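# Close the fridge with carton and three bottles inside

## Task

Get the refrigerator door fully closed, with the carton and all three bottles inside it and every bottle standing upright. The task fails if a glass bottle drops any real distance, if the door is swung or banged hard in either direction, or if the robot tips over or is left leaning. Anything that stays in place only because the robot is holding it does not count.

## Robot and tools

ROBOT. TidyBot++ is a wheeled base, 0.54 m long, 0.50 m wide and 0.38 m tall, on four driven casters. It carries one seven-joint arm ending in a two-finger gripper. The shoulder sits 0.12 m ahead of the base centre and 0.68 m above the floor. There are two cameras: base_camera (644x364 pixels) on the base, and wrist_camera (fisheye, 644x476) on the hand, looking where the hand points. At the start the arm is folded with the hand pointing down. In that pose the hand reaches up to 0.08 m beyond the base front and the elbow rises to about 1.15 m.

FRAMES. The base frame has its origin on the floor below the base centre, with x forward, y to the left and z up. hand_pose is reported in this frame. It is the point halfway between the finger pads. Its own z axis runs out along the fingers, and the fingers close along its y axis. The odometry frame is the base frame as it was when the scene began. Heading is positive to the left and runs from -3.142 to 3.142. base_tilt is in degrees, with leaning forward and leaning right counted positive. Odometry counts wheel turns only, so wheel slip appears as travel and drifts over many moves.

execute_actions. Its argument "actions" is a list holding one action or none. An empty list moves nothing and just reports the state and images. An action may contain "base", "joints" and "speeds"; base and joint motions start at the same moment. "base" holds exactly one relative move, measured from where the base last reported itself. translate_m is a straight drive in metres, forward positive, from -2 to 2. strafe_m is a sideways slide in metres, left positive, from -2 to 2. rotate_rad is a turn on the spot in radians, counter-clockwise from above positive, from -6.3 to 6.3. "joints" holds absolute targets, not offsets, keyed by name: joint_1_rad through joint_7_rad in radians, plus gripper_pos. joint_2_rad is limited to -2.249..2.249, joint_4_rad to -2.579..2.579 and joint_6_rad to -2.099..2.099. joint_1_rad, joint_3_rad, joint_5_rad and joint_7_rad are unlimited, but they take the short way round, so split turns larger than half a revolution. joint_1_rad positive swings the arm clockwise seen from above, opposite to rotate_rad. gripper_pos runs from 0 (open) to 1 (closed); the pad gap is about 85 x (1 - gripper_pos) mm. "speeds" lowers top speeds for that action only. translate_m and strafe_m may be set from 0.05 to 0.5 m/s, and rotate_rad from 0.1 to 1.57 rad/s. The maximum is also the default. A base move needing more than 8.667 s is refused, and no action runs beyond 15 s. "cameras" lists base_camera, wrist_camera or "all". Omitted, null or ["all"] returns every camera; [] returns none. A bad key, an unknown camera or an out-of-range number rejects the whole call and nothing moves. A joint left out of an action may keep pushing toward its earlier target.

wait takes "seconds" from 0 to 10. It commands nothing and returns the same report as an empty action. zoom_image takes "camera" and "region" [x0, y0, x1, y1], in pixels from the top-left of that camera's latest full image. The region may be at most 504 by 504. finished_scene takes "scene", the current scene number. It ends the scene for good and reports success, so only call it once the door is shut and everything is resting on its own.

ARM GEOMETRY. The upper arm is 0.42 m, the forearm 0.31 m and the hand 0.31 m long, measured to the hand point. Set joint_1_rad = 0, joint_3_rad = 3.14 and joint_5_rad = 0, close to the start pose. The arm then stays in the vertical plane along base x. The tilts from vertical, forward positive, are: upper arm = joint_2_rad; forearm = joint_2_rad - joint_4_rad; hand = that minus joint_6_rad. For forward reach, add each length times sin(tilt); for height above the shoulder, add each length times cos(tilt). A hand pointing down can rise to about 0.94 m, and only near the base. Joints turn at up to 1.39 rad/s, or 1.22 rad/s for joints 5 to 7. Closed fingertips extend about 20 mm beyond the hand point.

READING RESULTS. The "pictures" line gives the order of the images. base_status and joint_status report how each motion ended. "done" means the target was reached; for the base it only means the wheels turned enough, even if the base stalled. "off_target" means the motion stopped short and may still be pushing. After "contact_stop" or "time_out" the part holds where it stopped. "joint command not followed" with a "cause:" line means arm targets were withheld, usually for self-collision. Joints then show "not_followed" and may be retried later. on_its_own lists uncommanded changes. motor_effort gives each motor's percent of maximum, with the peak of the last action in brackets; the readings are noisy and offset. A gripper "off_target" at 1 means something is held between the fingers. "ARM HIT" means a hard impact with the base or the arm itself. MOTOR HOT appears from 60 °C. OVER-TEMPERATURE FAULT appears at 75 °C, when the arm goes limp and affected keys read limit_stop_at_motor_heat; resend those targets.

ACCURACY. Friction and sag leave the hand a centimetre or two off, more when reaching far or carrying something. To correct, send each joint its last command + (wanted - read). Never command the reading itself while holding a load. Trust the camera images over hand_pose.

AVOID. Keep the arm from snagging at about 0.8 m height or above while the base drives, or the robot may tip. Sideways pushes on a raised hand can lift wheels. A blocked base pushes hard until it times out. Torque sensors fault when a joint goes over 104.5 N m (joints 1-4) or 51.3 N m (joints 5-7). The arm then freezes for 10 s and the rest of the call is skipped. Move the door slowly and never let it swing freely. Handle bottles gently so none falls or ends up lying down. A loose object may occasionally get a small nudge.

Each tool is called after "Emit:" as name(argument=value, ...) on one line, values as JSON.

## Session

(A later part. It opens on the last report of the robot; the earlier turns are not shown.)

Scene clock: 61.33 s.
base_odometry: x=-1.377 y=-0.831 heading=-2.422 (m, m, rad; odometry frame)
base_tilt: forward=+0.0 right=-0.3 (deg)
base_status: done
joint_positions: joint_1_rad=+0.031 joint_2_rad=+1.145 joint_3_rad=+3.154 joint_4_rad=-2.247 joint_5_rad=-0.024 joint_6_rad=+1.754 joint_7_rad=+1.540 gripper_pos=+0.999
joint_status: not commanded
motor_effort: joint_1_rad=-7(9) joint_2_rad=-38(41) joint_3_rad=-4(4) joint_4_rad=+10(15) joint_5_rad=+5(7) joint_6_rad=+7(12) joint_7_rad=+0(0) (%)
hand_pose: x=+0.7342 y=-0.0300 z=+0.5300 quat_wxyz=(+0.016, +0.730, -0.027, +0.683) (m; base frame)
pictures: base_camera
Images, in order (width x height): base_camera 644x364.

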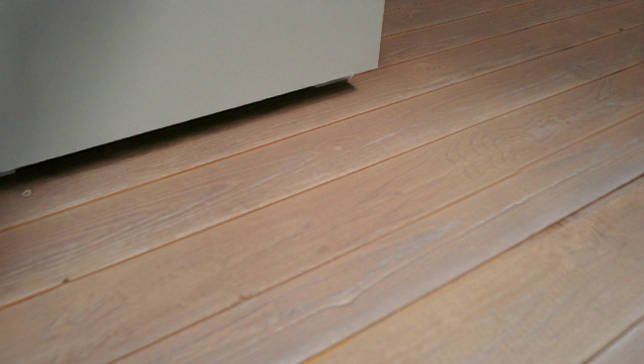

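The arm met a solid, closed door with only light contact. I'll back away now.

Emit:
execute_actions(actions=[{"base": {"translate_m": -0.2}, "speeds": {"translate_m": 0.3}}])

Scene clock: 63.10 s.
base_odometry: x=-1.226 y=-0.700 heading=-2.422 (m, m, rad; odometry frame)
base_tilt: forward=+0.0 right=-0.3 (deg)
base_status: done
joint_positions: joint_1_rad=+0.008 joint_2_rad=+1.145 joint_3_rad=+3.154 joint_4_rad=-2.205 joint_5_rad=-0.023 joint_6_rad=+1.754 joint_7_rad=+1.540 gripper_pos=+0.999
joint_status: not commanded
motor_effort: joint_1_rad=+0(7) joint_2_rad=-37(40) joint_3_rad=+0(4) joint_4_rad=+3(10) joint_5_rad=-1(5) joint_6_rad=+9(11) joint_7_rad=+0(0) (%)
hand_pose: x=+0.7483 y=-0.0156 z=+0.5403 quat_wxyz=(+0.007, +0.715, -0.018, +0.698) (m; base frame)
pictures: base_camera, wrist_camera
camera_calibration (this result's frames):
wrist_camera: T_world_to_cam=[[0.0268219, -0.999366, -0.0234324, -0.00833203], [-0.038324, 0.0223956, -0.999014, 0.625889], [0.998905, 0.0276935, -0.0376989, -0.589542], [0, 0, 0, 1]] pos_world=[0.613106, -0.00601744, 0.602851]
Images, in order (width x height): base_camera 644x364, wrist_camera 644x476.

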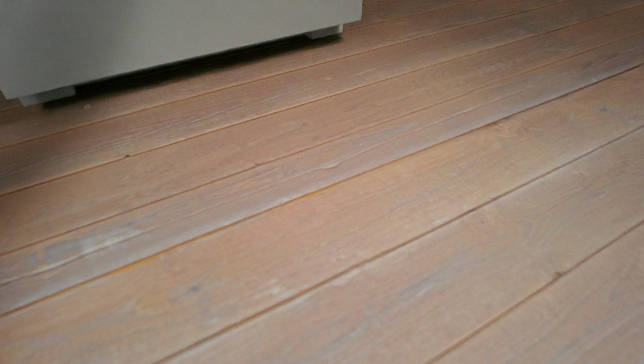

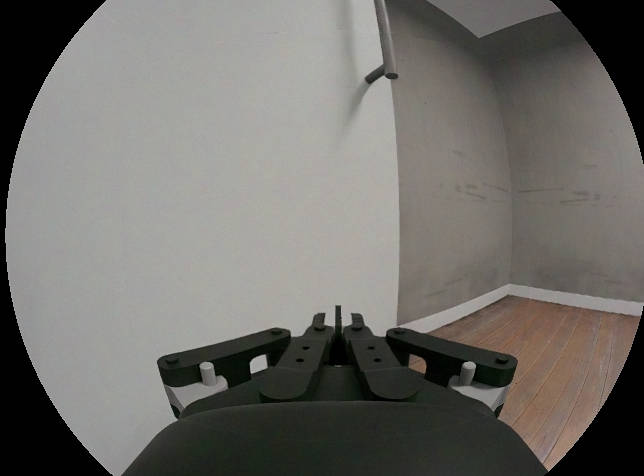

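The door is shut and stays shut with the robot clear. I'll end scene 2.

Emit:
finished_scene(scene=2)

The scene is finished: the task was done.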